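# Move yellow sponges from far aisle shelves to desk

## Task

Carry every yellow sponge off the shelves at the far end of the aisle and set each one down on the desk, so they stay there without the robot holding them; the robot must not tip over or be left leaning.

## Robot and tools

ROBOT. A Hello Robot Stretch 3: a two-wheeled base (0.33 m long, 0.34 m wide), a mast with a lift, and one telescoping arm that reaches out to the robot's RIGHT side. There is no forward reach on the arm, so to shift the gripper fore and aft you drive the base. Turns in place pivot about the point midway between the drive wheels, 0.05 m behind the front edge. With the arm retracted and the wrist folded, a turn sweeps a circle of radius 0.28 m; an unfolded, level wrist pokes outside it.

FRAMES. Base frame: origin on the floor between the drive wheels, x forward, y left, z up. hand_pose is reported in it, located where the closed fingertips meet; with wrist joints at zero its x axis is up, y points back along the arm toward the mast, z toward the rear. The odometry frame is the base frame at the scene's start; heading is positive to the left, within -3.142 to 3.142, and counts wheel slip as motion.

TOOLS.
execute_actions: argument actions is a list holding one action or nothing (empty just reports state and pictures). An action may contain base, joints, or both, plus optional contact_limits; its motions begin together. base holds exactly one key: translate_m (metres, -1 to 1, an offset from where the base currently measures itself, positive forward) or rotate_rad (radians, -3.2 to 3.2, an offset, positive counter-clockwise/left). No sideways driving. joints is a dictionary by name of absolute targets: lift_m 0 to 1.1 (arm height on mast), arm_m 0 to 0.52 (extension), wrist_yaw_rad -1.345 to 4.42 (0 along the arm, positive toward the front, 3.0 folded over the base), wrist_pitch_rad -1.57 to 0.451 (0 level, negative tips fingers down), wrist_roll_rad -2.911 to 2.911 (0 fingers side by side), gripper_m -0.089 to 0.179 (larger is wider; actual fingertip gap is about 0.007 less when nearly shut, 0.025 less when wide, zero under 0.007), head_pan_rad -3.953 to 1.73 (0 forward, positive left, -1.57 toward the arm), head_tilt_rad -1.53 to 0.419 (negative down). contact_limits accepts only arm_m: a motor_effort percentage (1 to 100) at which the arm stops with contact_stop; lower is softer, too low stops at once, and it also caps holding force until the next action. cameras: list of head_camera, nav_camera, wrist_camera or all; omitted/null/all gives every camera, [] gives none. Bad keys or out-of-range numbers reject the whole call. No action runs over 15 s. Joints or base omitted from an action may keep pushing toward an earlier target unseen.
wait: seconds 0 to 10; nothing new commanded, returns state and pictures.
zoom_image: camera name plus region [x0, y0, x1, y1] in pixels of that camera's latest full image, top-left origin, at most 504 by 504.
finished_scene: scene = current scene number; ends it for good after the last command is held, and reports success.

RESULTS. base_status/joint_status: done, off_target (stopped short, may still push), contact_stop, time_out, torque_fault (after the last three the target is dropped). on_its_own covers things not commanded this call; "held at" is a target, not a position. motor_effort in percent, positive toward higher values, bracket = peak; readings carry bias and noise, and an at-rest value outside its range hints at load or pushing. Positive wheel effort drives forward. base_tilt in degrees (forward, right positive, a few degrees of fixed error). turned_by_wheels and turned_by_imu give rotation since the last result. lidar_m: 12 sectors of 30 degrees from the base origin, 1st straight ahead, going counter-clockwise (4th left, 7th behind, 10th right), plane 0.17 m high, range 0.15-12 m, '-' means nothing; misses glass, thin legs and table tops, and the lowered lift blocks some sectors. wrist_depth_mm (45-1000) and head_depth_mm (280-4000, image sideways) are 7x7 grids of median depth, top-left first. Calibration is given per camera; head and nav cameras move with head pan/tilt, the wrist camera with the gripper.

HANDLING. Close gripper_m below the sponge's width to grip (lower squeezes harder, but the stall guard weakens overly hard squeezes); open to at least 0.02 above the touch value to release. Readings don't confirm a grasp: check the cameras. Arm and lift stop and go slack on firm contact; a slack lift may sink under load or be pushed up by closing on a surface.

SPEED. Base is fast (0.30 m/s, 1.9 rad/s) only when stowed: lift_m under 0.30, arm_m under 0.03, wrist_yaw_rad over 2.54; otherwise 0.10 m/s and 0.63 rad/s.

AVOID. Fold or unfold the wrist only with lift_m 0.32-0.95, wrist_pitch_rad -0.4, roll near 0; once folded, lift may go to 0.25. With yaw below -0.4 keep pitch at -0.5 or lower. Pushing the arm into something solid with the gripper above about 0.45 m, or a repeat push after a stop, can tip the robot; so can driving while holding or hooked on fixed things, or snagging furniture, especially reversing. If tilting, back out in small steps, free the gripper, and drop lift to about 0.2. Wrist, head and base have no contact stop; long hard pushes switch a wrist servo off for 10 s. Avoid drops, slams and hard hits. The world runs on while you think, and loose objects may occasionally get nudged.

Each tool is called after "Call:" by a JSON object that holds its "op" and its "data".

## Session

Call:
{"op": "execute_actions", "data": {"actions": []}}

Scene clock: 0.00 s.
base_odometry: x=+0.000 y=+0.000 heading=+0.000 (m, m, rad; odometry frame)
turned_by_wheels: +0.000 (rad since the last result)
turned_by_imu: +0.000 (rad since the last result)
base_tilt: forward=-1.5 right=-3.7 (deg)
lidar_m: 1.21 1.23 1.63 0.65 0.66 1.19 2.57 2.62 2.15 1.82 1.77 1.25
head_depth_mm: 1154 1158 1163 1167 1167 1174 1175 / 1160 1162 1161 1165 1167 1170 1171 / 1155 1152 1162 1165 1164 1170 1166 / 1152 1159 1160 1167 1163 1164 1168 / 1152 1157 1159 1160 1162 1168 1168 / 1152 1155 1157 1159 1160 1167 1162 / 1154 1154 1157 1155 1159 1162 1167
base_status: not commanded
joint_positions: lift_m=+0.473 arm_m=-0.001 wrist_yaw_rad=+2.866 wrist_pitch_rad=-0.450 wrist_roll_rad=+0.013 gripper_m=+0.037 head_pan_rad=-0.002 head_tilt_rad=-0.020
joint_status: not commanded
motor_effort: left_wheel=+0 right_wheel=+0 lift_m=+43 arm_m=+1 wrist_yaw_rad=+0 wrist_pitch_rad=+6 wrist_roll_rad=+0 gripper_m=+0 head_pan_rad=+0 head_tilt_rad=+2 (%)
hand_pose: x=+0.0387 y=+0.0675 z=+0.4788 quat_wxyz=(+0.252, +0.709, +0.060, +0.656) (m; base frame)
wrist_depth_mm: - 573 - - - - - / - 640 705 - - - - / - 689 783 - - - - / 687 773 853 981 955 986 959 / 809 - 853 829 811 809 778 / 727 - 691 687 675 673 680 / 634 609 622 608 611 615 597
pictures: head_camera (sideways: a quarter turn clockwise sets it upright), nav_camera (sideways: a quarter turn counterclockwise sets it upright), wrist_camera
Images, in order (width x height): head_camera 896x504, nav_camera 672x504, wrist_camera 644x364.

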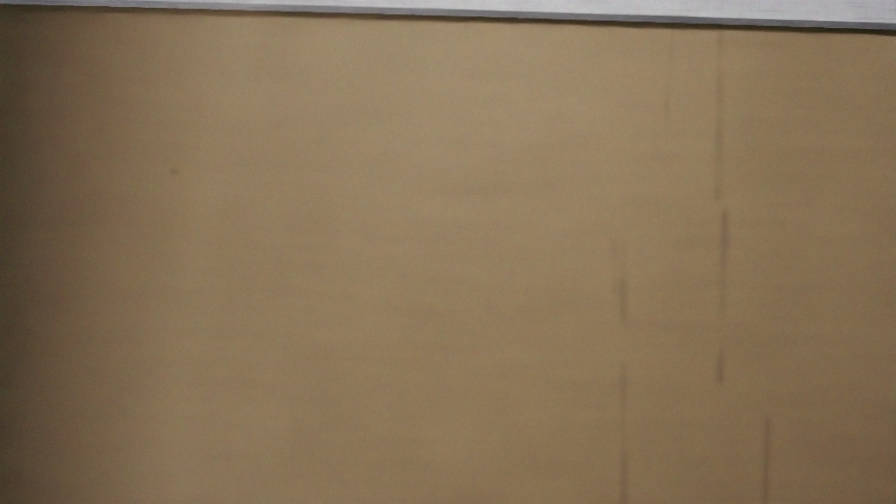

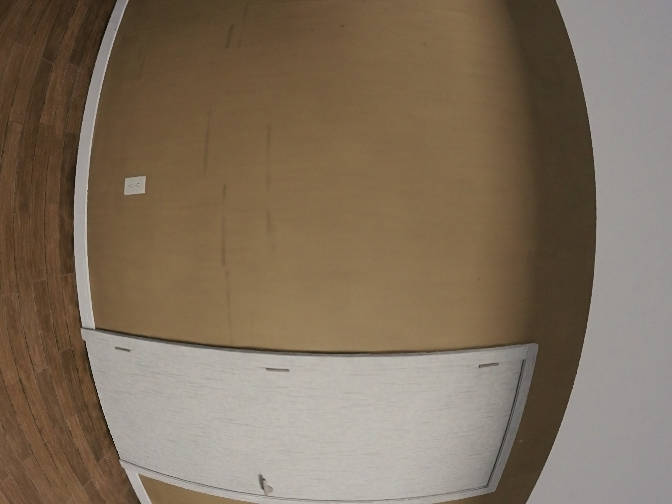

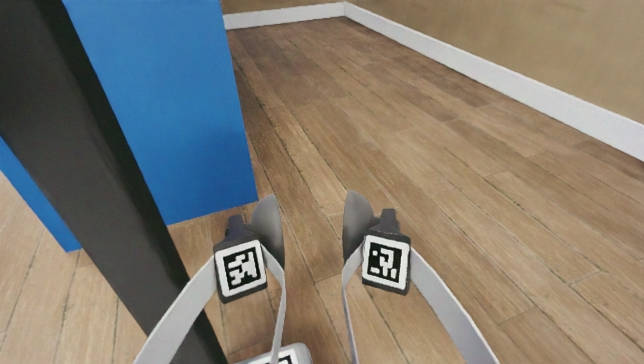

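Call:
{"op": "execute_actions", "data": {"actions": [{"joints":{"head_pan_rad":1.6,"head_tilt_rad":-0.5,"lift_m":0.27}}], "cameras": ["head_camera","nav_camera"]}}

Call:
{"op": "execute_actions", "data": {"actions": [{"joints":{"head_pan_rad":-1.6}}], "cameras": ["nav_camera"]}}

Call:
{"op": "execute_actions", "data": {"actions": [{"joints":{"head_pan_rad":-3.3}}], "cameras": ["head_camera","nav_camera"]}}

Scene clock: 8.13 s.
base_odometry: x=+0.000 y=+0.000 heading=+0.000 (m, m, rad; odometry frame)
turned_by_wheels: +0.000 (rad since the last result)
turned_by_imu: +0.001 (rad since the last result)
base_tilt: forward=-1.4 right=-3.6 (deg)
lidar_m: 1.20 1.24 1.63 0.65 0.66 1.18 2.56 2.63 2.15 1.82 1.77 1.25
head_depth_mm: 2144 2314 2538 2667 2056 1617 1337 / 2148 2328 2543 2677 2059 1614 1330 / 520 566 624 699 781 1530 1274 / 522 566 618 680 757 854 977 / 523 567 619 683 759 856 982 / 524 569 620 685 763 859 986 / 526 571 622 686 758 - -
base_status: not commanded
joint_positions: lift_m=+0.270 arm_m=-0.001 wrist_yaw_rad=+2.866 wrist_pitch_rad=-0.450 wrist_roll_rad=+0.013 gripper_m=+0.037 head_pan_rad=+1.593 head_tilt_rad=-0.494
joint_status: all done
motor_effort: left_wheel=+0(1) right_wheel=+0(0) lift_m=+28(33) arm_m=+0(1) wrist_yaw_rad=+0(0) wrist_pitch_rad=+7(7) wrist_roll_rad=+0(0) gripper_m=+1(0) head_pan_rad=+3(33) head_tilt_rad=-3(34) (%)
hand_pose: x=+0.0387 y=+0.0675 z=+0.2759 quat_wxyz=(+0.252, +0.709, +0.060, +0.656) (m; base frame)
wrist_depth_mm: - 581 - - - - - / - 633 701 - - - - / - 690 750 794 795 782 776 / 632 661 663 644 626 643 623 / 549 - 559 542 546 524 518 / 470 - - 455 443 450 451 / - - - 407 396 398 388
pictures: head_camera (sideways: a quarter turn clockwise sets it upright), nav_camera (sideways: a quarter turn counterclockwise sets it upright)
camera_calibration (this result's frames):
head_camera: T_world_to_cam=[[0.0490273, -0.461232, -0.885924, 1.17254], [-0.996521, -0.0824448, -0.0122251, 0.0300848], [-0.0674013, 0.883441, -0.463669, 0.562913], [0, 0, 0, 1]] pos_world=[0.0104349, 0.0459907, 1.30015]
nav_camera: T_world_to_cam=[[-0.0255001, 0.4871, 0.872974, -1.09349], [0.999652, 0.00655477, 0.025543, 0.0180578], [0.00671987, 0.873321, -0.487098, 0.593278], [0, 0, 0, 1]] pos_world=[-0.0499224, 0.0143996, 1.24311]
Images, in order (width x height): head_camera 896x504, nav_camera 672x504.

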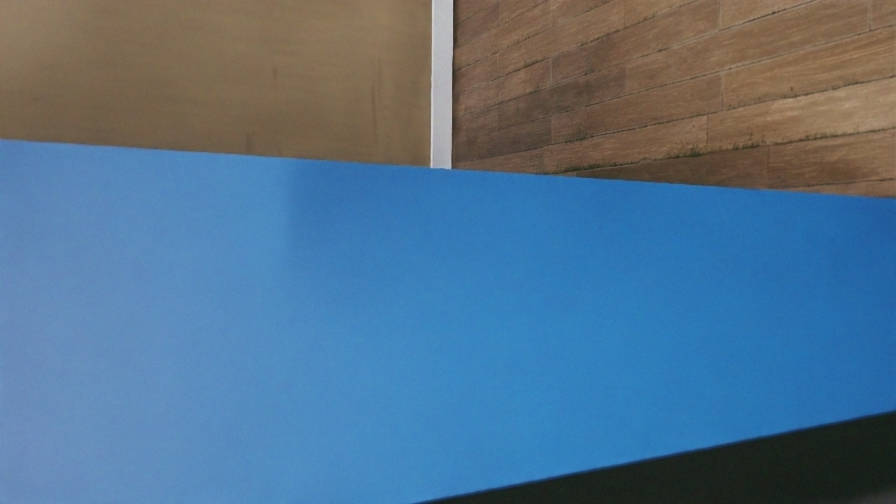

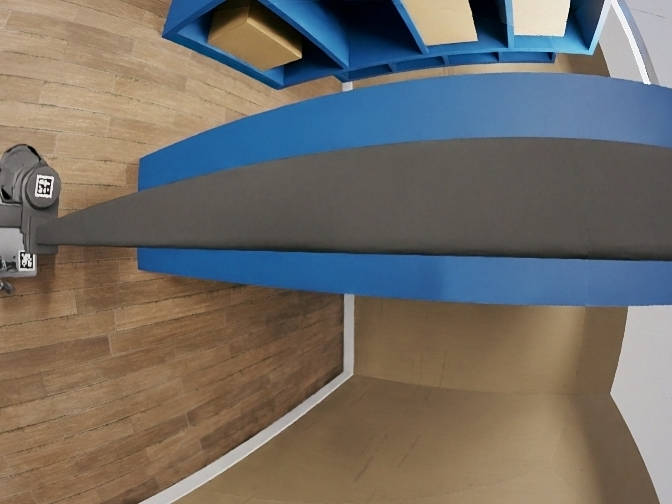

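Scene clock: 10.07 s.
base_odometry: x=+0.000 y=+0.000 heading=+0.000 (m, m, rad; odometry frame)
turned_by_wheels: +0.000 (rad since the last result)
turned_by_imu: +0.000 (rad since the last result)
base_tilt: forward=-1.4 right=-3.6 (deg)
lidar_m: 1.21 1.24 1.62 0.65 0.66 1.18 2.57 2.63 2.15 1.82 1.77 1.25
head_depth_mm: 1921 2062 2317 2515 2063 1628 1330 / 1932 2059 2297 2505 2066 1625 1337 / 1910 2065 2310 2502 2065 1624 1336 / 1931 2045 1884 2442 2061 1619 1332 / 1932 2064 2282 2471 2052 1620 1339 / 1920 2077 2275 2502 2064 1621 1338 / 1916 2080 2276 2460 2065 1619 1336
base_status: not commanded
joint_positions: lift_m=+0.270 arm_m=-0.001 wrist_yaw_rad=+2.866 wrist_pitch_rad=-0.450 wrist_roll_rad=+0.013 gripper_m=+0.037 head_pan_rad=-1.593 head_tilt_rad=-0.494
joint_status: all done
motor_effort: left_wheel=+1(1) right_wheel=+0(0) lift_m=+28(28) arm_m=+0(0) wrist_yaw_rad=+1(1) wrist_pitch_rad=+7(6) wrist_roll_rad=+0(0) gripper_m=+0(0) head_pan_rad=-3(34) head_tilt_rad=-4(4) (%)
hand_pose: x=+0.0387 y=+0.0675 z=+0.2759 quat_wxyz=(+0.252, +0.709, +0.060, +0.656) (m; base frame)
wrist_depth_mm: - 584 - - - - - / - 630 700 - - - - / - 684 728 807 807 788 768 / 630 664 663 637 638 630 625 / 548 - 563 538 537 525 518 / 468 - - 461 439 456 449 / - - - 406 397 396 400
pictures: nav_camera (sideways: a quarter turn counterclockwise sets it upright)
camera_calibration (this result's frames):
nav_camera: T_world_to_cam=[[0.00404841, -0.487969, 0.872852, -1.09351], [-0.998973, 0.0374089, 0.0255469, 0.0302445], [-0.0451185, -0.872059, -0.487317, 0.593878], [0, 0, 0, 1]] pos_world=[0.0614353, -0.0168348, 1.24311]
Images, in order (width x height): nav_camera 672x504.

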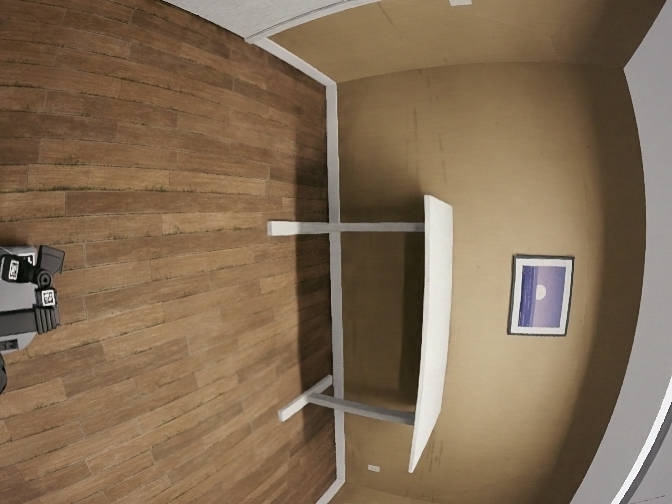

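Scene clock: 11.43 s.
base_odometry: x=+0.000 y=+0.000 heading=+0.000 (m, m, rad; odometry frame)
turned_by_wheels: +0.000 (rad since the last result)
turned_by_imu: +0.000 (rad since the last result)
base_tilt: forward=-1.3 right=-3.5 (deg)
lidar_m: 1.21 1.24 1.63 0.65 0.66 1.18 2.56 2.63 2.16 1.82 1.77 1.25
head_depth_mm: 1303 1326 1363 1402 1441 1528 1331 / 2317 2502 2719 2693 1911 1616 1333 / 2252 2473 2697 2843 2072 1624 1341 / 2250 2441 2638 2808 2070 1630 1336 / 2206 2398 2600 2730 2053 1627 1336 / 2182 2360 2547 2679 2060 1625 1333 / 2149 2299 2519 2674 2049 1620 1328
base_status: not commanded
joint_positions: lift_m=+0.270 arm_m=-0.001 wrist_yaw_rad=+2.866 wrist_pitch_rad=-0.450 wrist_roll_rad=+0.013 gripper_m=+0.037 head_pan_rad=-3.293 head_tilt_rad=-0.494
joint_status: all done
motor_effort: left_wheel=+0(1) right_wheel=+0(0) lift_m=+28(28) arm_m=+0(0) wrist_yaw_rad=+0(0) wrist_pitch_rad=+7(7) wrist_roll_rad=+0(0) gripper_m=+0(0) head_pan_rad=-1(34) head_tilt_rad=-4(4) (%)
hand_pose: x=+0.0387 y=+0.0675 z=+0.2759 quat_wxyz=(+0.252, +0.709, +0.060, +0.656) (m; base frame)
wrist_depth_mm: - 575 - - - - - / - 629 700 - - - - / - 690 754 796 797 771 782 / 642 664 657 642 635 639 613 / 546 - 564 527 545 522 515 / 470 - - 455 446 448 448 / - - - 402 397 397 399
pictures: head_camera (sideways: a quarter turn clockwise sets it upright), nav_camera (sideways: a quarter turn counterclockwise sets it upright)
camera_calibration (this result's frames):
head_camera: T_world_to_cam=[[0.46303, -0.0312284, -0.885792, 1.16984], [-0.0905158, -0.99582, -0.0122079, 0.0245357], [-0.881709, 0.0858309, -0.463921, 0.568208], [0, 0, 0, 1]] pos_world=[-0.0384552, 0.0121955, 1.30014]
nav_camera: T_world_to_cam=[[-0.484453, 0.058861, 0.872835, -1.09051], [0.165806, 0.985827, 0.0255474, 0.0231386], [-0.85896, 0.157098, -0.487347, 0.598882], [0, 0, 0, 1]] pos_world=[-0.0177219, -0.0527053, 1.24311]
Images, in order (width x height): head_camera 896x504, nav_camera 672x504.

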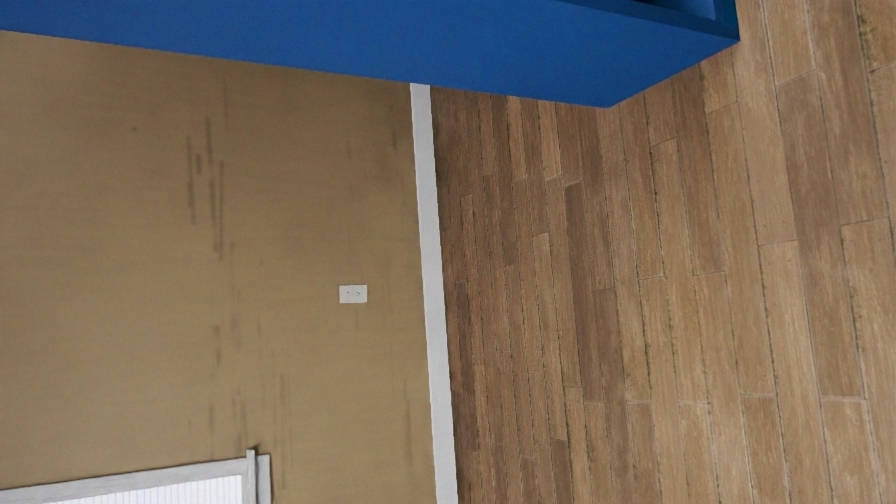

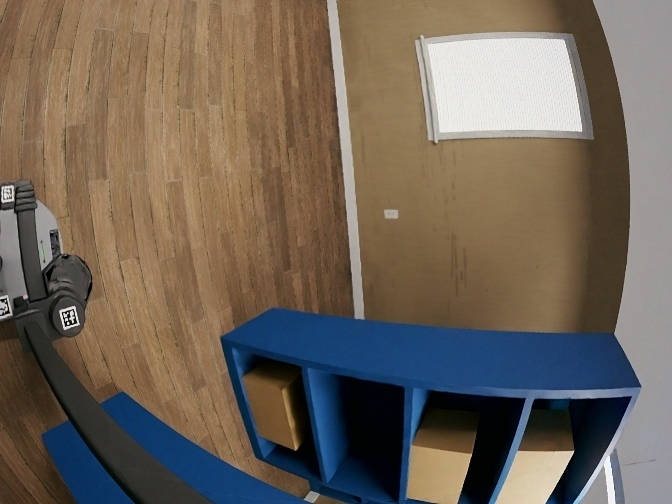

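Call:
{"op": "execute_actions", "data": {"actions": [{"base":{"translate_m":-0.72},"joints":{"head_pan_rad":0,"head_tilt_rad":-0.4}}], "cameras": []}}

Call:
{"op": "execute_actions", "data": {"actions": [{"base":{"rotate_rad":1.6}}], "cameras": ["head_camera","nav_camera"]}}

Scene clock: 22.10 s.
base_odometry: x=-0.720 y=+0.000 heading=+0.000 (m, m, rad; odometry frame)
turned_by_wheels: +0.000 (rad since the last result)
turned_by_imu: +0.003 (rad since the last result)
base_tilt: forward=-1.4 right=-3.5 (deg)
lidar_m: 1.92 0.91 0.70 1.17 0.73 0.81 1.85 1.89 2.43 1.88 1.99 2.01
head_depth_mm: 1627 1735 1866 2027 2153 1763 1422 / 1637 1757 1881 2044 2154 1770 1424 / 1637 1754 1896 2052 2182 1766 1417 / 1638 1753 1889 2041 2179 1758 1418 / 1638 1749 1894 2056 2164 1764 1424 / 1638 1754 1890 2044 2176 1771 1416 / 1637 1756 1895 2041 2167 1757 1415
base_status: done
joint_positions: lift_m=+0.270 arm_m=-0.001 wrist_yaw_rad=+2.866 wrist_pitch_rad=-0.450 wrist_roll_rad=+0.013 gripper_m=+0.037 head_pan_rad=-0.007 head_tilt_rad=-0.408
joint_status: all done
motor_effort: left_wheel=+0(8) right_wheel=+0(7) lift_m=+28(27) arm_m=+1(0) wrist_yaw_rad=+1(0) wrist_pitch_rad=+7(7) wrist_roll_rad=+0(0) gripper_m=+0(0) head_pan_rad=+3(35) head_tilt_rad=+4(15) (%)
hand_pose: x=+0.0387 y=+0.0675 z=+0.2759 quat_wxyz=(+0.252, +0.709, +0.060, +0.656) (m; base frame)
wrist_depth_mm: - - - 896 734 831 - / - - - 947 827 926 - / - 817 809 789 804 766 786 / - 650 658 641 627 621 621 / 545 - 562 543 530 527 522 / 470 - - 463 443 453 442 / - - - 406 401 396 394
pictures: none
No camera images: the call's "cameras" was empty. Leave "cameras" out to get every camera's image.

Scene clock: 24.53 s.
base_odometry: x=-0.720 y=+0.000 heading=+1.600 (m, m, rad; odometry frame)
turned_by_wheels: +1.600 (rad since the last result)
turned_by_imu: +1.585 (rad since the last result)
base_tilt: forward=-1.2 right=-3.6 (deg)
lidar_m: 1.21 0.67 0.82 1.85 1.90 2.42 1.89 1.99 2.00 1.92 0.90 0.70
head_depth_mm: 1228 1338 1388 1221 1103 1106 1107 / 1705 2207 1769 1610 1733 1666 1384 / 2127 2291 2449 2647 2310 1765 1418 / 2133 2264 2444 2638 2335 1773 1419 / 2121 2272 2466 2660 2328 1758 1419 / 1263 1329 1327 1559 1500 1361 1314 / 954 1234 954 985 1366 1005 846
base_status: done
joint_positions: lift_m=+0.270 arm_m=-0.001 wrist_yaw_rad=+2.866 wrist_pitch_rad=-0.450 wrist_roll_rad=+0.013 gripper_m=+0.037 head_pan_rad=-0.007 head_tilt_rad=-0.408
joint_status: not commanded
motor_effort: left_wheel=-2(10) right_wheel=+2(10) lift_m=+28(28) arm_m=-1(0) wrist_yaw_rad=+0(0) wrist_pitch_rad=+6(7) wrist_roll_rad=+0(0) gripper_m=+1(0) head_pan_rad=+3(2) head_tilt_rad=+4(5) (%)
hand_pose: x=+0.0387 y=+0.0675 z=+0.2759 quat_wxyz=(+0.252, +0.709, +0.060, +0.656) (m; base frame)
wrist_depth_mm: - - - - - 685 526 / - - - - 951 716 580 / - 819 805 804 800 717 636 / 656 657 654 642 634 613 617 / 557 - 550 539 531 533 522 / 476 - - 460 440 457 451 / - - - 406 408 396 393
pictures: head_camera (sideways: a quarter turn clockwise sets it upright), nav_camera (sideways: a quarter turn counterclockwise sets it upright)
camera_calibration (this result's frames):
head_camera: T_world_to_cam=[[-0.385141, -0.036175, -0.922149, 1.22245], [-0.0522583, 0.998483, -0.0173436, 0.03099], [0.921377, 0.0415102, -0.386447, 0.456394], [0, 0, 0, 1]] pos_world=[0.0519219, -0.00566605, 1.30419]
nav_camera: T_world_to_cam=[[0.41133, 0.0119007, 0.911409, -1.14629], [-0.0245504, -0.999407, 0.0241296, 0.0261428], [0.911156, -0.0323007, -0.410794, 0.488471], [0, 0, 0, 1]] pos_world=[0.0270735, 0.0555469, 1.24477]
Images, in order (width x height): head_camera 896x504, nav_camera 672x504.

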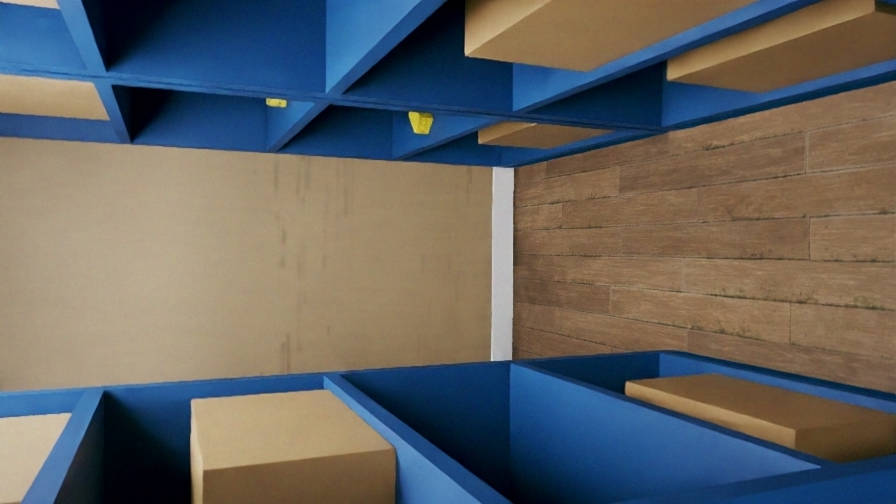

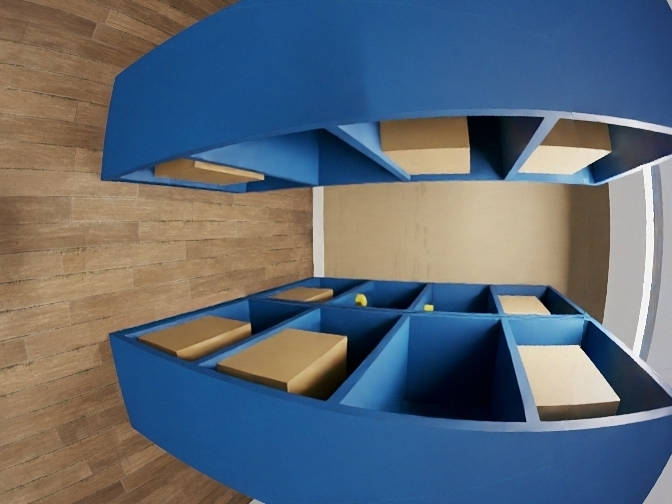

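Call:
{"op": "execute_actions", "data": {"actions": [{"base":{"rotate_rad":0.05}}], "cameras": []}}

Call:
{"op": "execute_actions", "data": {"actions": [{"base":{"translate_m":0.8},"joints":{"head_tilt_rad":-0.7}}], "cameras": ["head_camera","nav_camera"]}}

Scene clock: 37.80 s.
base_odometry: x=-0.720 y=+0.000 heading=+1.650 (m, m, rad; odometry frame)
turned_by_wheels: +0.050 (rad since the last result)
turned_by_imu: +0.050 (rad since the last result)
base_tilt: forward=-1.4 right=-3.6 (deg)
lidar_m: 1.10 0.66 0.87 1.86 1.93 1.89 1.95 1.98 1.96 1.92 0.86 0.70
head_depth_mm: 1302 1345 1400 1526 1281 1297 1233 / 2084 2228 2399 2362 2042 1719 1425 / 2113 2264 2459 2651 2330 1769 1426 / 2136 2293 2460 2649 2313 1769 1418 / 2127 2261 2422 2604 2133 1710 1423 / 1118 1267 1083 1586 1365 1157 1197 / 788 1236 959 824 1252 761 833
base_status: done
joint_positions: lift_m=+0.270 arm_m=-0.001 wrist_yaw_rad=+2.866 wrist_pitch_rad=-0.450 wrist_roll_rad=+0.013 gripper_m=+0.037 head_pan_rad=-0.007 head_tilt_rad=-0.408
joint_status: not commanded
motor_effort: left_wheel=-2(10) right_wheel=+1(9) lift_m=+28(28) arm_m=+0(0) wrist_yaw_rad=+1(1) wrist_pitch_rad=+7(7) wrist_roll_rad=+0(0) gripper_m=+0(0) head_pan_rad=+2(3) head_tilt_rad=+5(4) (%)
hand_pose: x=+0.0387 y=+0.0675 z=+0.2759 quat_wxyz=(+0.252, +0.709, +0.060, +0.656) (m; base frame)
wrist_depth_mm: - - - - - 718 534 / - - - - - 729 550 / - 836 816 813 805 747 614 / 673 662 655 629 644 634 615 / 549 - 562 534 545 521 520 / 473 - - 458 448 454 451 / - - - 401 398 396 393
pictures: none
No camera images: the call's "cameras" was empty. Leave "cameras" out to get every camera's image.

Scene clock: 42.27 s.
base_odometry: x=-0.783 y=+0.798 heading=+1.650 (m, m, rad; odometry frame)
turned_by_wheels: +0.000 (rad since the last result)
turned_by_imu: +0.000 (rad since the last result)
base_tilt: forward=-1.5 right=-3.5 (deg)
lidar_m: 1.67 0.40 0.30 0.29 0.47 2.65 2.66 2.69 0.38 0.37 0.38 0.77
head_depth_mm: 1367 1524 1576 1355 1297 1234 1169 / 1417 1594 1805 1935 1653 1389 1195 / 1428 1599 1810 1982 1656 1397 1198 / 1431 1603 1828 1990 1667 1397 1197 / 1440 1615 1853 1999 1668 1401 1200 / 1459 1624 1848 1999 1082 1234 1153 / 1455 1559 748 840 952 837 828
base_status: done
joint_positions: lift_m=+0.270 arm_m=-0.001 wrist_yaw_rad=+2.866 wrist_pitch_rad=-0.450 wrist_roll_rad=+0.013 gripper_m=+0.037 head_pan_rad=-0.007 head_tilt_rad=-0.692
joint_status: all done
motor_effort: left_wheel=-2(8) right_wheel=+2(9) lift_m=+28(28) arm_m=+0(0) wrist_yaw_rad=+0(1) wrist_pitch_rad=+6(7) wrist_roll_rad=+0(0) gripper_m=+0(0) head_pan_rad=+3(3) head_tilt_rad=-4(31) (%)
hand_pose: x=+0.0387 y=+0.0675 z=+0.2759 quat_wxyz=(+0.252, +0.709, +0.060, +0.656) (m; base frame)
wrist_depth_mm: - 639 491 324 357 387 550 / - 678 723 359 392 433 609 / - 624 622 400 442 500 613 / - 531 526 450 492 542 598 / 519 - 450 472 531 524 514 / 471 - - 458 447 451 451 / - - - 401 394 391 390
pictures: head_camera (sideways: a quarter turn clockwise sets it upright), nav_camera (sideways: a quarter turn counterclockwise sets it upright)
camera_calibration (this result's frames):
head_camera: T_world_to_cam=[[-0.628054, -0.0345734, -0.777401, 1.03517], [-0.0548902, 0.998492, -0.0000608386, 0.00850266], [0.776231, 0.0426335, -0.629005, 0.772875], [0, 0, 0, 1]] pos_world=[0.0506778, -0.00565094, 1.29088]
nav_camera: T_world_to_cam=[[0.650183, 0.0103307, 0.759708, -0.949942], [-0.0169421, -0.999462, 0.0280905, 0.0209495], [0.759589, -0.031135, -0.649658, 0.800173], [0, 0, 0, 1]] pos_world=[0.0101884, 0.0556651, 1.24093]
Images, in order (width x height): head_camera 896x504, nav_camera 672x504.

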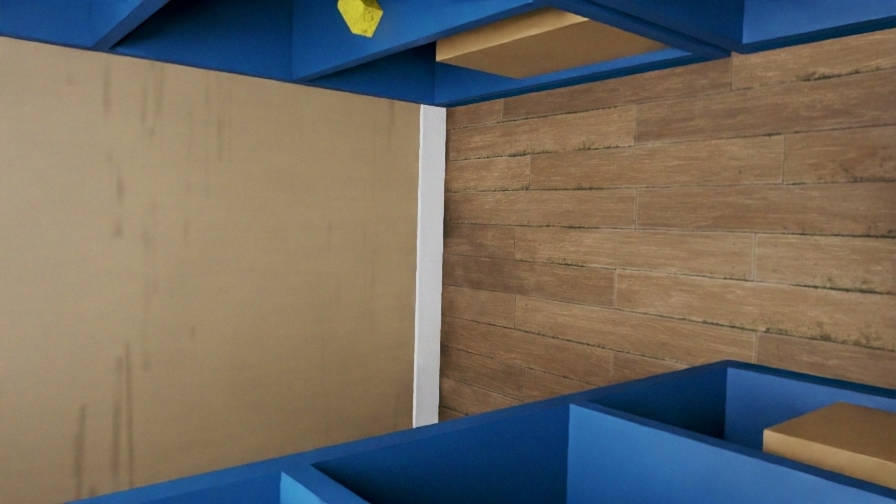

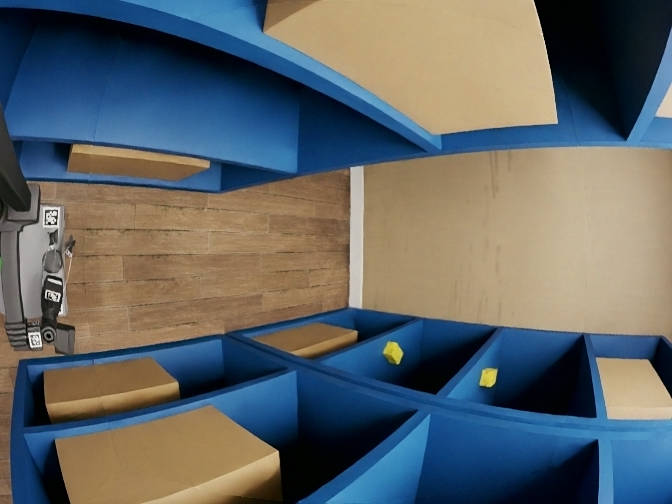

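Call:
{"op": "execute_actions", "data": {"actions": [{"base":{"translate_m":1.0},"joints":{"head_pan_rad":-1.3,"head_tilt_rad":-0.85}}], "cameras": ["head_camera","nav_camera"]}}

Scene clock: 50.03 s.
base_odometry: x=-0.862 y=+1.794 heading=+1.650 (m, m, rad; odometry frame)
turned_by_wheels: +0.000 (rad since the last result)
turned_by_imu: +0.001 (rad since the last result)
base_tilt: forward=-1.3 right=-3.5 (deg)
lidar_m: 0.68 0.71 0.76 0.74 0.39 0.38 1.18 0.74 0.38 0.37 0.38 0.71
head_depth_mm: 670 611 480 428 864 765 1016 / 691 613 482 948 865 780 1069 / 715 615 483 947 866 801 1103 / 731 618 485 974 869 943 1133 / 751 618 485 999 834 1117 1144 / 774 556 488 1027 872 1229 1147 / 789 624 505 1032 915 1245 1149
base_status: done
joint_positions: lift_m=+0.270 arm_m=-0.001 wrist_yaw_rad=+2.866 wrist_pitch_rad=-0.450 wrist_roll_rad=+0.013 gripper_m=+0.037 head_pan_rad=-1.293 head_tilt_rad=-0.840
joint_status: all done
motor_effort: left_wheel=-1(10) right_wheel=+1(9) lift_m=+28(28) arm_m=+0(1) wrist_yaw_rad=+0(0) wrist_pitch_rad=+7(7) wrist_roll_rad=+0(0) gripper_m=+0(0) head_pan_rad=-2(33) head_tilt_rad=-6(24) (%)
hand_pose: x=+0.0387 y=+0.0675 z=+0.2759 quat_wxyz=(+0.252, +0.709, +0.060, +0.656) (m; base frame)
wrist_depth_mm: - 664 716 - - 784 603 / - 727 782 867 944 798 627 / - 764 788 810 788 759 646 / - 665 655 639 642 636 619 / 481 - 567 528 537 527 529 / 455 - - 461 445 452 454 / - - - 405 400 395 390
pictures: head_camera (sideways: a quarter turn clockwise sets it upright), nav_camera (sideways: a quarter turn counterclockwise sets it upright)
camera_calibration (this result's frames):
head_camera: T_world_to_cam=[[-0.238885, 0.696689, -0.676431, 0.9012], [0.943177, 0.332169, 0.00902959, -0.00941943], [0.23098, -0.635836, -0.736451, 0.915952], [0, 0, 0, 1]] pos_world=[0.0126005, -0.0423316, 1.28424]
nav_camera: T_world_to_cam=[[0.221043, -0.721989, 0.655646, -0.811711], [-0.962913, -0.268219, 0.0292753, 0.0251829], [0.15472, -0.637801, -0.754501, 0.940221], [0, 0, 0, 1]] pos_world=[0.058201, 0.0203821, 1.24086]
Images, in order (width x height): head_camera 896x504, nav_camera 672x504.

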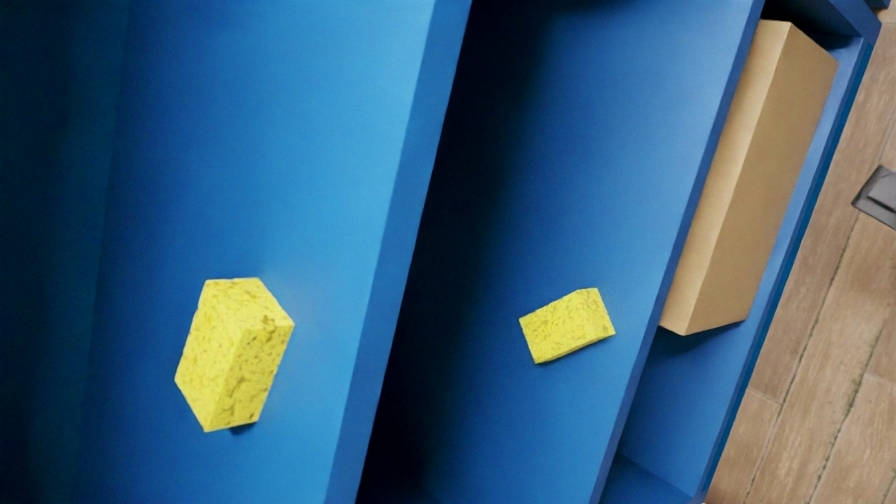

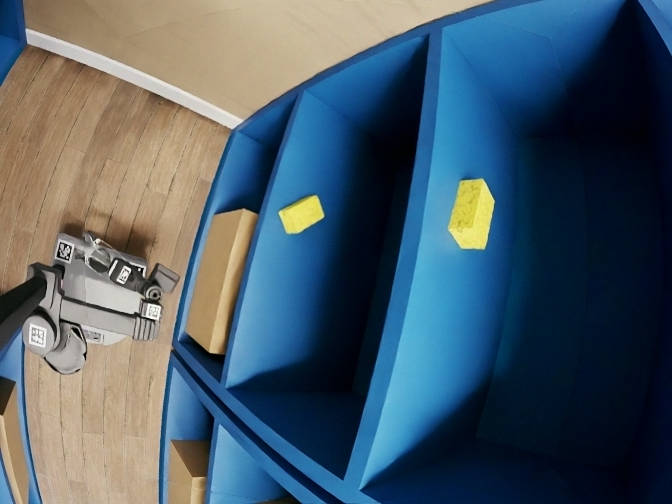

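Call:
{"op": "execute_actions", "data": {"actions": [{"base":{"translate_m":0.3},"joints":{"lift_m":0.66,"wrist_pitch_rad":-0.4,"wrist_roll_rad":0,"head_pan_rad":1.3,"head_tilt_rad":-0.3}}], "cameras": ["nav_camera"]}}

Call:
{"op": "execute_actions", "data": {"actions": [{"joints":{"wrist_yaw_rad":0,"head_pan_rad":-1.6,"head_tilt_rad":-0.9}}]}}

Scene clock: 71.57 s.
base_odometry: x=-0.885 y=+2.093 heading=+1.650 (m, m, rad; odometry frame)
turned_by_wheels: +0.000 (rad since the last result)
turned_by_imu: +0.001 (rad since the last result)
base_tilt: forward=-1.3 right=-3.6 (deg)
lidar_m: 0.38 0.40 0.55 0.74 0.77 0.63 1.11 0.53 0.39 0.37 0.48 0.40
head_depth_mm: 643 660 673 688 701 715 731 / 658 699 737 780 814 861 915 / 839 873 953 921 959 1048 967 / 1014 1083 1147 1080 1292 1173 978 / 611 1060 1119 1075 1255 1170 944 / 600 1038 1089 1077 1225 1166 913 / 587 1016 1071 1070 789 1166 912
base_status: done
joint_positions: lift_m=+0.660 arm_m=-0.001 wrist_yaw_rad=+2.866 wrist_pitch_rad=-0.420 wrist_roll_rad=+0.006 gripper_m=+0.037 head_pan_rad=+1.293 head_tilt_rad=-0.309
joint_status: all done
motor_effort: left_wheel=-1(11) right_wheel=+1(8) lift_m=+59(60) arm_m=+0(0) wrist_yaw_rad=+0(1) wrist_pitch_rad=+10(12) wrist_roll_rad=-4(5) gripper_m=+0(0) head_pan_rad=+3(33) head_tilt_rad=+5(42) (%)
hand_pose: x=+0.0397 y=+0.0713 z=+0.6717 quat_wxyz=(+0.242, +0.707, +0.051, +0.663) (m; base frame)
wrist_depth_mm: - - - 968 635 434 334 / - 766 815 861 672 453 345 / - 989 - - 704 469 351 / 798 883 - - 753 492 364 / 830 - 999 - 726 509 374 / 898 - 912 945 851 544 391 / 835 833 847 808 794 535 406
pictures: nav_camera (sideways: a quarter turn counterclockwise sets it upright)
camera_calibration (this result's frames):
nav_camera: T_world_to_cam=[[0.0732477, 0.31064, 0.947701, -1.1916], [0.955763, -0.293295, 0.0222664, 0.0225856], [0.284873, 0.904146, -0.318382, 0.372028], [0, 0, 0, 1]] pos_world=[-0.0402852, 0.0404157, 1.24722]
Images, in order (width x height): nav_camera 672x504.

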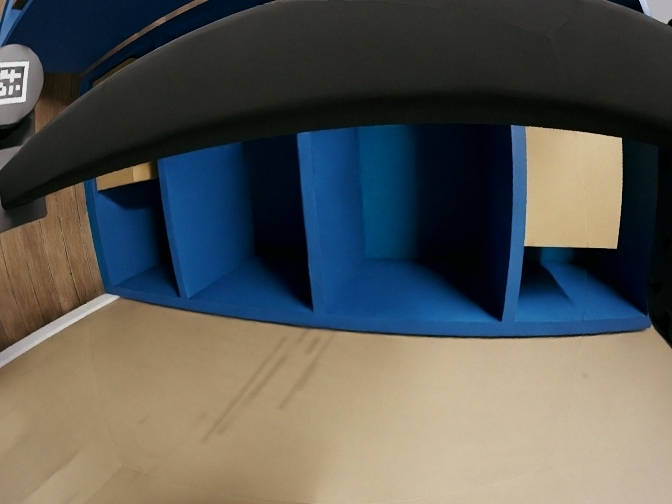

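Scene clock: 74.00 s.
base_odometry: x=-0.885 y=+2.093 heading=+1.650 (m, m, rad; odometry frame)
turned_by_wheels: +0.000 (rad since the last result)
turned_by_imu: +0.001 (rad since the last result)
base_tilt: forward=-1.5 right=-3.5 (deg)
lidar_m: 0.38 0.40 0.55 0.74 0.76 0.63 1.11 0.53 0.39 0.37 0.49 0.40
head_depth_mm: 674 553 448 949 835 937 - / 678 504 449 948 837 944 - / 680 471 451 952 825 - - / 683 559 452 953 835 1171 1131 / 684 561 454 957 844 1178 1131 / 686 563 454 960 847 1161 1135 / 689 565 457 902 833 976 1058
base_status: not commanded
joint_positions: lift_m=+0.660 arm_m=-0.001 wrist_yaw_rad=+0.002 wrist_pitch_rad=-0.420 wrist_roll_rad=+0.004 gripper_m=+0.037 head_pan_rad=-1.593 head_tilt_rad=-0.889
joint_status: all done
motor_effort: left_wheel=-1(2) right_wheel=+1(1) lift_m=+59(59) arm_m=+0(0) wrist_yaw_rad=-2(2) wrist_pitch_rad=+10(10) wrist_roll_rad=-3(3) gripper_m=+0(1) head_pan_rad=-2(34) head_tilt_rad=-7(40) (%)
hand_pose: x=-0.0210 y=-0.3685 z=+0.6717 quat_wxyz=(+0.691, +0.148, -0.692, -0.147) (m; base frame)
wrist_depth_mm: 458 517 509 517 527 528 522 / 457 553 565 572 584 577 573 / 458 545 554 543 537 529 528 / 417 434 428 423 423 422 419 / 359 358 370 291 357 346 346 / 303 305 292 259 288 299 295 / 267 265 261 261 260 260 258
pictures: head_camera (sideways: a quarter turn clockwise sets it upright), nav_camera (sideways: a quarter turn counterclockwise sets it upright), wrist_camera
camera_calibration (this result's frames):
head_camera: T_world_to_cam=[[-0.0219701, 0.768323, -0.639685, 0.851997], [0.999184, 0.0385634, 0.0120012, -0.0136291], [0.0338892, -0.6389, -0.768543, 0.958887], [0, 0, 0, 1]] pos_world=[-0.00015952, -0.0414503, 1.28212]
nav_camera: T_world_to_cam=[[-0.00251998, -0.786193, 0.617976, -0.761264], [-0.999215, 0.0264124, 0.0295274, 0.025078], [-0.0395364, -0.617416, -0.785643, 0.9819], [0, 0, 0, 1]] pos_world=[0.0619608, 0.00707791, 1.24112]
wrist_camera: T_world_to_cam=[[-0.998016, 0.0473507, -0.041503, 0.0180768], [0.0618254, 0.612106, -0.788355, 0.778511], [-0.0119249, -0.789357, -0.613819, 0.290853], [0, 0, 0, 1]] pos_world=[-0.0266224, -0.2478, 0.793025]
Images, in order (width x height): head_camera 896x504, nav_camera 672x504, wrist_camera 644x364.

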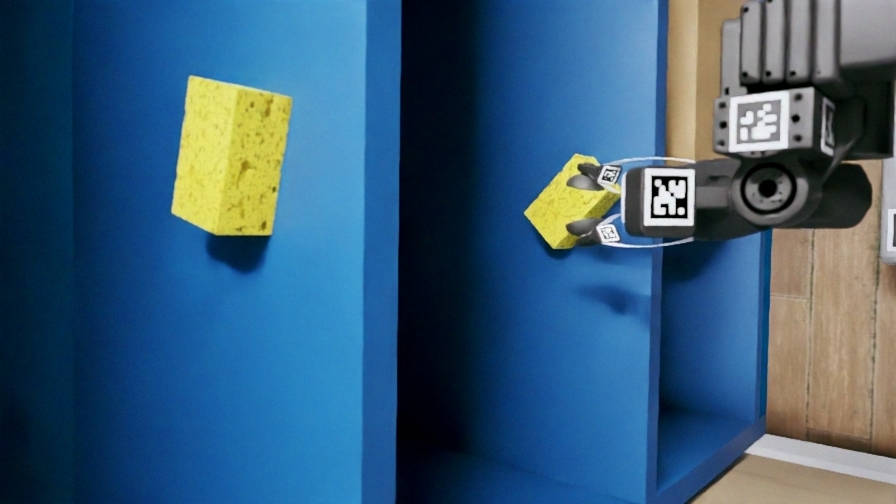

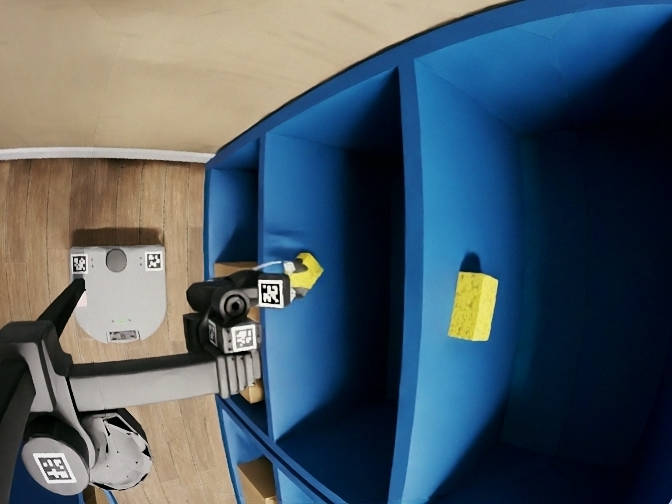

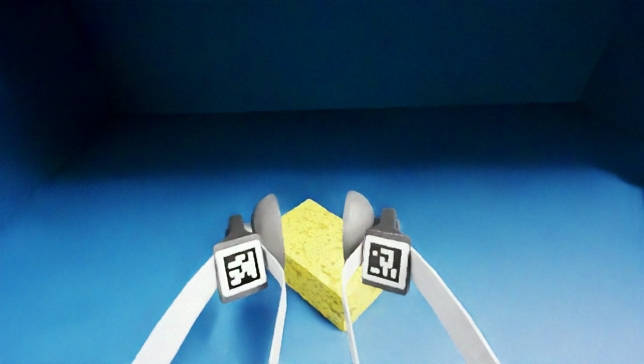

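Call:
{"op": "execute_actions", "data": {"actions": [{"joints":{"gripper_m":0.179,"arm_m":0.075,"lift_m":0.61}}], "cameras": ["wrist_camera"]}}

Call:
{"op": "execute_actions", "data": {"actions": [{"joints":{"lift_m":0.555}}], "cameras": ["wrist_camera","head_camera"]}}

Scene clock: 82.40 s.
base_odometry: x=-0.885 y=+2.093 heading=+1.650 (m, m, rad; odometry frame)
turned_by_wheels: +0.000 (rad since the last result)
turned_by_imu: +0.001 (rad since the last result)
base_tilt: forward=-1.6 right=-3.5 (deg)
lidar_m: 0.38 0.40 0.55 0.74 0.76 0.63 1.11 0.53 0.39 0.37 0.49 0.40
head_depth_mm: 674 552 448 952 837 934 - / 677 503 449 949 839 - 1130 / 680 471 451 950 856 - 1131 / 681 559 452 955 827 1174 1129 / 684 561 453 958 844 1174 1132 / 687 562 455 962 847 1163 1133 / 689 565 457 903 832 978 1055
base_status: not commanded
joint_positions: lift_m=+0.610 arm_m=+0.075 wrist_yaw_rad=+0.001 wrist_pitch_rad=-0.420 wrist_roll_rad=+0.004 gripper_m=+0.179 head_pan_rad=-1.593 head_tilt_rad=-0.889
joint_status: all done
motor_effort: left_wheel=-1(1) right_wheel=+1(1) lift_m=+28(54) arm_m=+3(4) wrist_yaw_rad=-1(2) wrist_pitch_rad=+9(9) wrist_roll_rad=-3(3) gripper_m=+0(98) head_pan_rad=-2(3) head_tilt_rad=-6(6) (%)
hand_pose: x=-0.0212 y=-0.4438 z=+0.6227 quat_wxyz=(+0.691, +0.148, -0.692, -0.148) (m; base frame)
wrist_depth_mm: 432 446 455 445 452 455 466 / 457 478 492 489 501 507 500 / 418 450 441 440 430 430 426 / 351 351 347 343 342 339 335 / 292 287 287 222 284 291 278 / - 244 228 187 200 234 246 / 209 212 212 169 191 210 208
pictures: wrist_camera
camera_calibration (this result's frames):
wrist_camera: T_world_to_cam=[[-0.99797, 0.0482948, -0.0415056, 0.0198158], [0.0624058, 0.612004, -0.788388, 0.785935], [-0.0126735, -0.789378, -0.613776, 0.20128], [0, 0, 0, 1]] pos_world=[-0.0267205, -0.323067, 0.743985]
Images, in order (width x height): wrist_camera 644x364.

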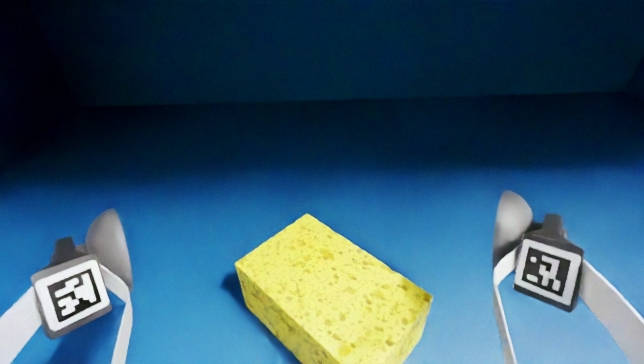

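Scene clock: 83.73 s.
base_odometry: x=-0.885 y=+2.093 heading=+1.650 (m, m, rad; odometry frame)
turned_by_wheels: +0.000 (rad since the last result)
turned_by_imu: +0.000 (rad since the last result)
base_tilt: forward=-1.4 right=-3.6 (deg)
lidar_m: 0.38 0.40 0.55 0.74 0.77 0.63 1.11 0.53 0.39 0.37 0.48 0.40
head_depth_mm: 676 553 448 948 838 941 1142 / 677 504 449 949 845 - - / 680 471 450 952 807 - 1127 / 682 560 452 955 825 1174 1131 / 684 560 453 959 844 1177 1132 / 686 562 454 961 844 1163 1136 / 688 565 456 903 829 974 1059
base_status: not commanded
joint_positions: lift_m=+0.555 arm_m=+0.075 wrist_yaw_rad=+0.001 wrist_pitch_rad=-0.420 wrist_roll_rad=+0.004 gripper_m=+0.179 head_pan_rad=-1.593 head_tilt_rad=-0.889
joint_status: all done
motor_effort: left_wheel=-1(2) right_wheel=+2(1) lift_m=+27(25) arm_m=+4(4) wrist_yaw_rad=-1(1) wrist_pitch_rad=+10(10) wrist_roll_rad=-3(3) gripper_m=+1(1) head_pan_rad=-3(3) head_tilt_rad=-6(7) (%)
hand_pose: x=-0.0212 y=-0.4439 z=+0.5678 quat_wxyz=(+0.691, +0.148, -0.693, -0.147) (m; base frame)
wrist_depth_mm: 432 445 447 451 454 458 465 / 420 443 437 435 426 424 417 / 329 323 319 317 315 313 312 / 255 255 244 176 249 251 247 / 219 210 184 145 149 213 204 / - 178 176 131 136 171 180 / 152 155 154 146 149 153 153
pictures: head_camera (sideways: a quarter turn clockwise sets it upright), wrist_camera
camera_calibration (this result's frames):
head_camera: T_world_to_cam=[[-0.0218516, 0.768328, -0.639684, 0.851994], [0.99919, 0.0384094, 0.0120013, -0.0136293], [0.0337908, -0.638903, -0.768545, 0.958889], [0, 0, 0, 1]] pos_world=[-0.000165908, -0.0414493, 1.28212]
wrist_camera: T_world_to_cam=[[-0.99797, 0.0482785, -0.041525, 0.0175437], [0.0624062, 0.611696, -0.788627, 0.742686], [-0.012673, -0.789618, -0.613468, 0.167258], [0, 0, 0, 1]] pos_world=[-0.0267205, -0.323076, 0.689038]
Images, in order (width x height): head_camera 896x504, wrist_camera 644x364.

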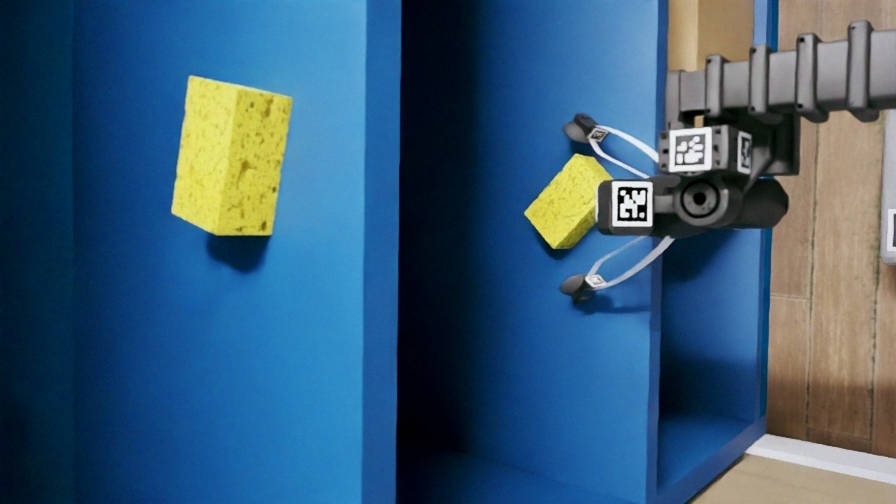

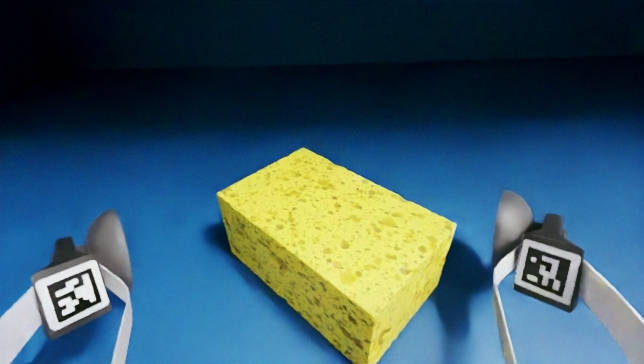

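Call:
{"op": "execute_actions", "data": {"actions": [{"joints":{"gripper_m":0.03}}], "cameras": ["wrist_camera","head_camera"]}}

Scene clock: 89.83 s.
base_odometry: x=-0.885 y=+2.093 heading=+1.650 (m, m, rad; odometry frame)
turned_by_wheels: +0.000 (rad since the last result)
turned_by_imu: +0.001 (rad since the last result)
base_tilt: forward=-1.5 right=-3.5 (deg)
lidar_m: 0.38 0.40 0.54 0.74 0.77 0.63 1.11 0.52 0.39 0.37 0.49 0.40
head_depth_mm: 676 553 448 951 838 943 1143 / 678 502 449 949 839 - - / 680 471 450 952 823 - 1129 / 681 559 452 953 825 1170 1131 / 684 561 454 956 843 1175 1129 / 687 563 454 960 843 1160 1135 / 688 566 456 904 832 975 1057
base_status: not commanded
joint_positions: lift_m=+0.555 arm_m=+0.075 wrist_yaw_rad=+0.001 wrist_pitch_rad=-0.419 wrist_roll_rad=+0.004 gripper_m=+0.031 head_pan_rad=-1.593 head_tilt_rad=-0.889
joint_status: all done
motor_effort: left_wheel=-1(2) right_wheel=+1(1) lift_m=+28(28) arm_m=+3(4) wrist_yaw_rad=-1(1) wrist_pitch_rad=+10(10) wrist_roll_rad=-3(3) gripper_m=-23(98) head_pan_rad=-2(3) head_tilt_rad=-7(6) (%)
hand_pose: x=-0.0212 y=-0.4439 z=+0.5679 quat_wxyz=(+0.691, +0.148, -0.693, -0.147) (m; base frame)
wrist_depth_mm: 433 435 440 456 451 458 469 / 422 448 436 445 430 423 418 / 327 324 320 317 314 313 308 / 256 256 192 174 252 249 246 / 212 210 149 148 205 206 204 / 179 179 166 160 170 175 174 / 156 155 155 153 153 153 153
pictures: head_camera (sideways: a quarter turn clockwise sets it upright), wrist_camera
camera_calibration (this result's frames):
head_camera: T_world_to_cam=[[-0.0218516, 0.768328, -0.639684, 0.851994], [0.99919, 0.0384094, 0.0120013, -0.0136293], [0.0337908, -0.638903, -0.768544, 0.958889], [0, 0, 0, 1]] pos_world=[-0.000165908, -0.0414493, 1.28212]
wrist_camera: T_world_to_cam=[[-0.99797, 0.0482629, -0.0415444, 0.0175538], [0.062407, 0.611389, -0.788865, 0.742784], [-0.0126731, -0.789857, -0.61316, 0.166992], [0, 0, 0, 1]] pos_world=[-0.0267205, -0.323078, 0.689079]
Images, in order (width x height): head_camera 896x504, wrist_camera 644x364.

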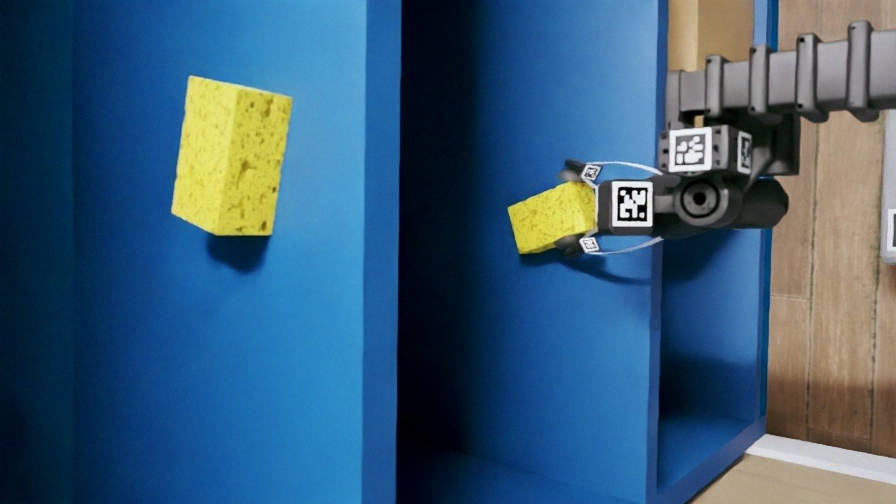

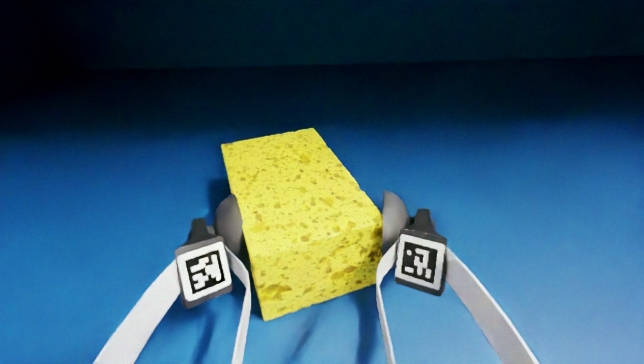

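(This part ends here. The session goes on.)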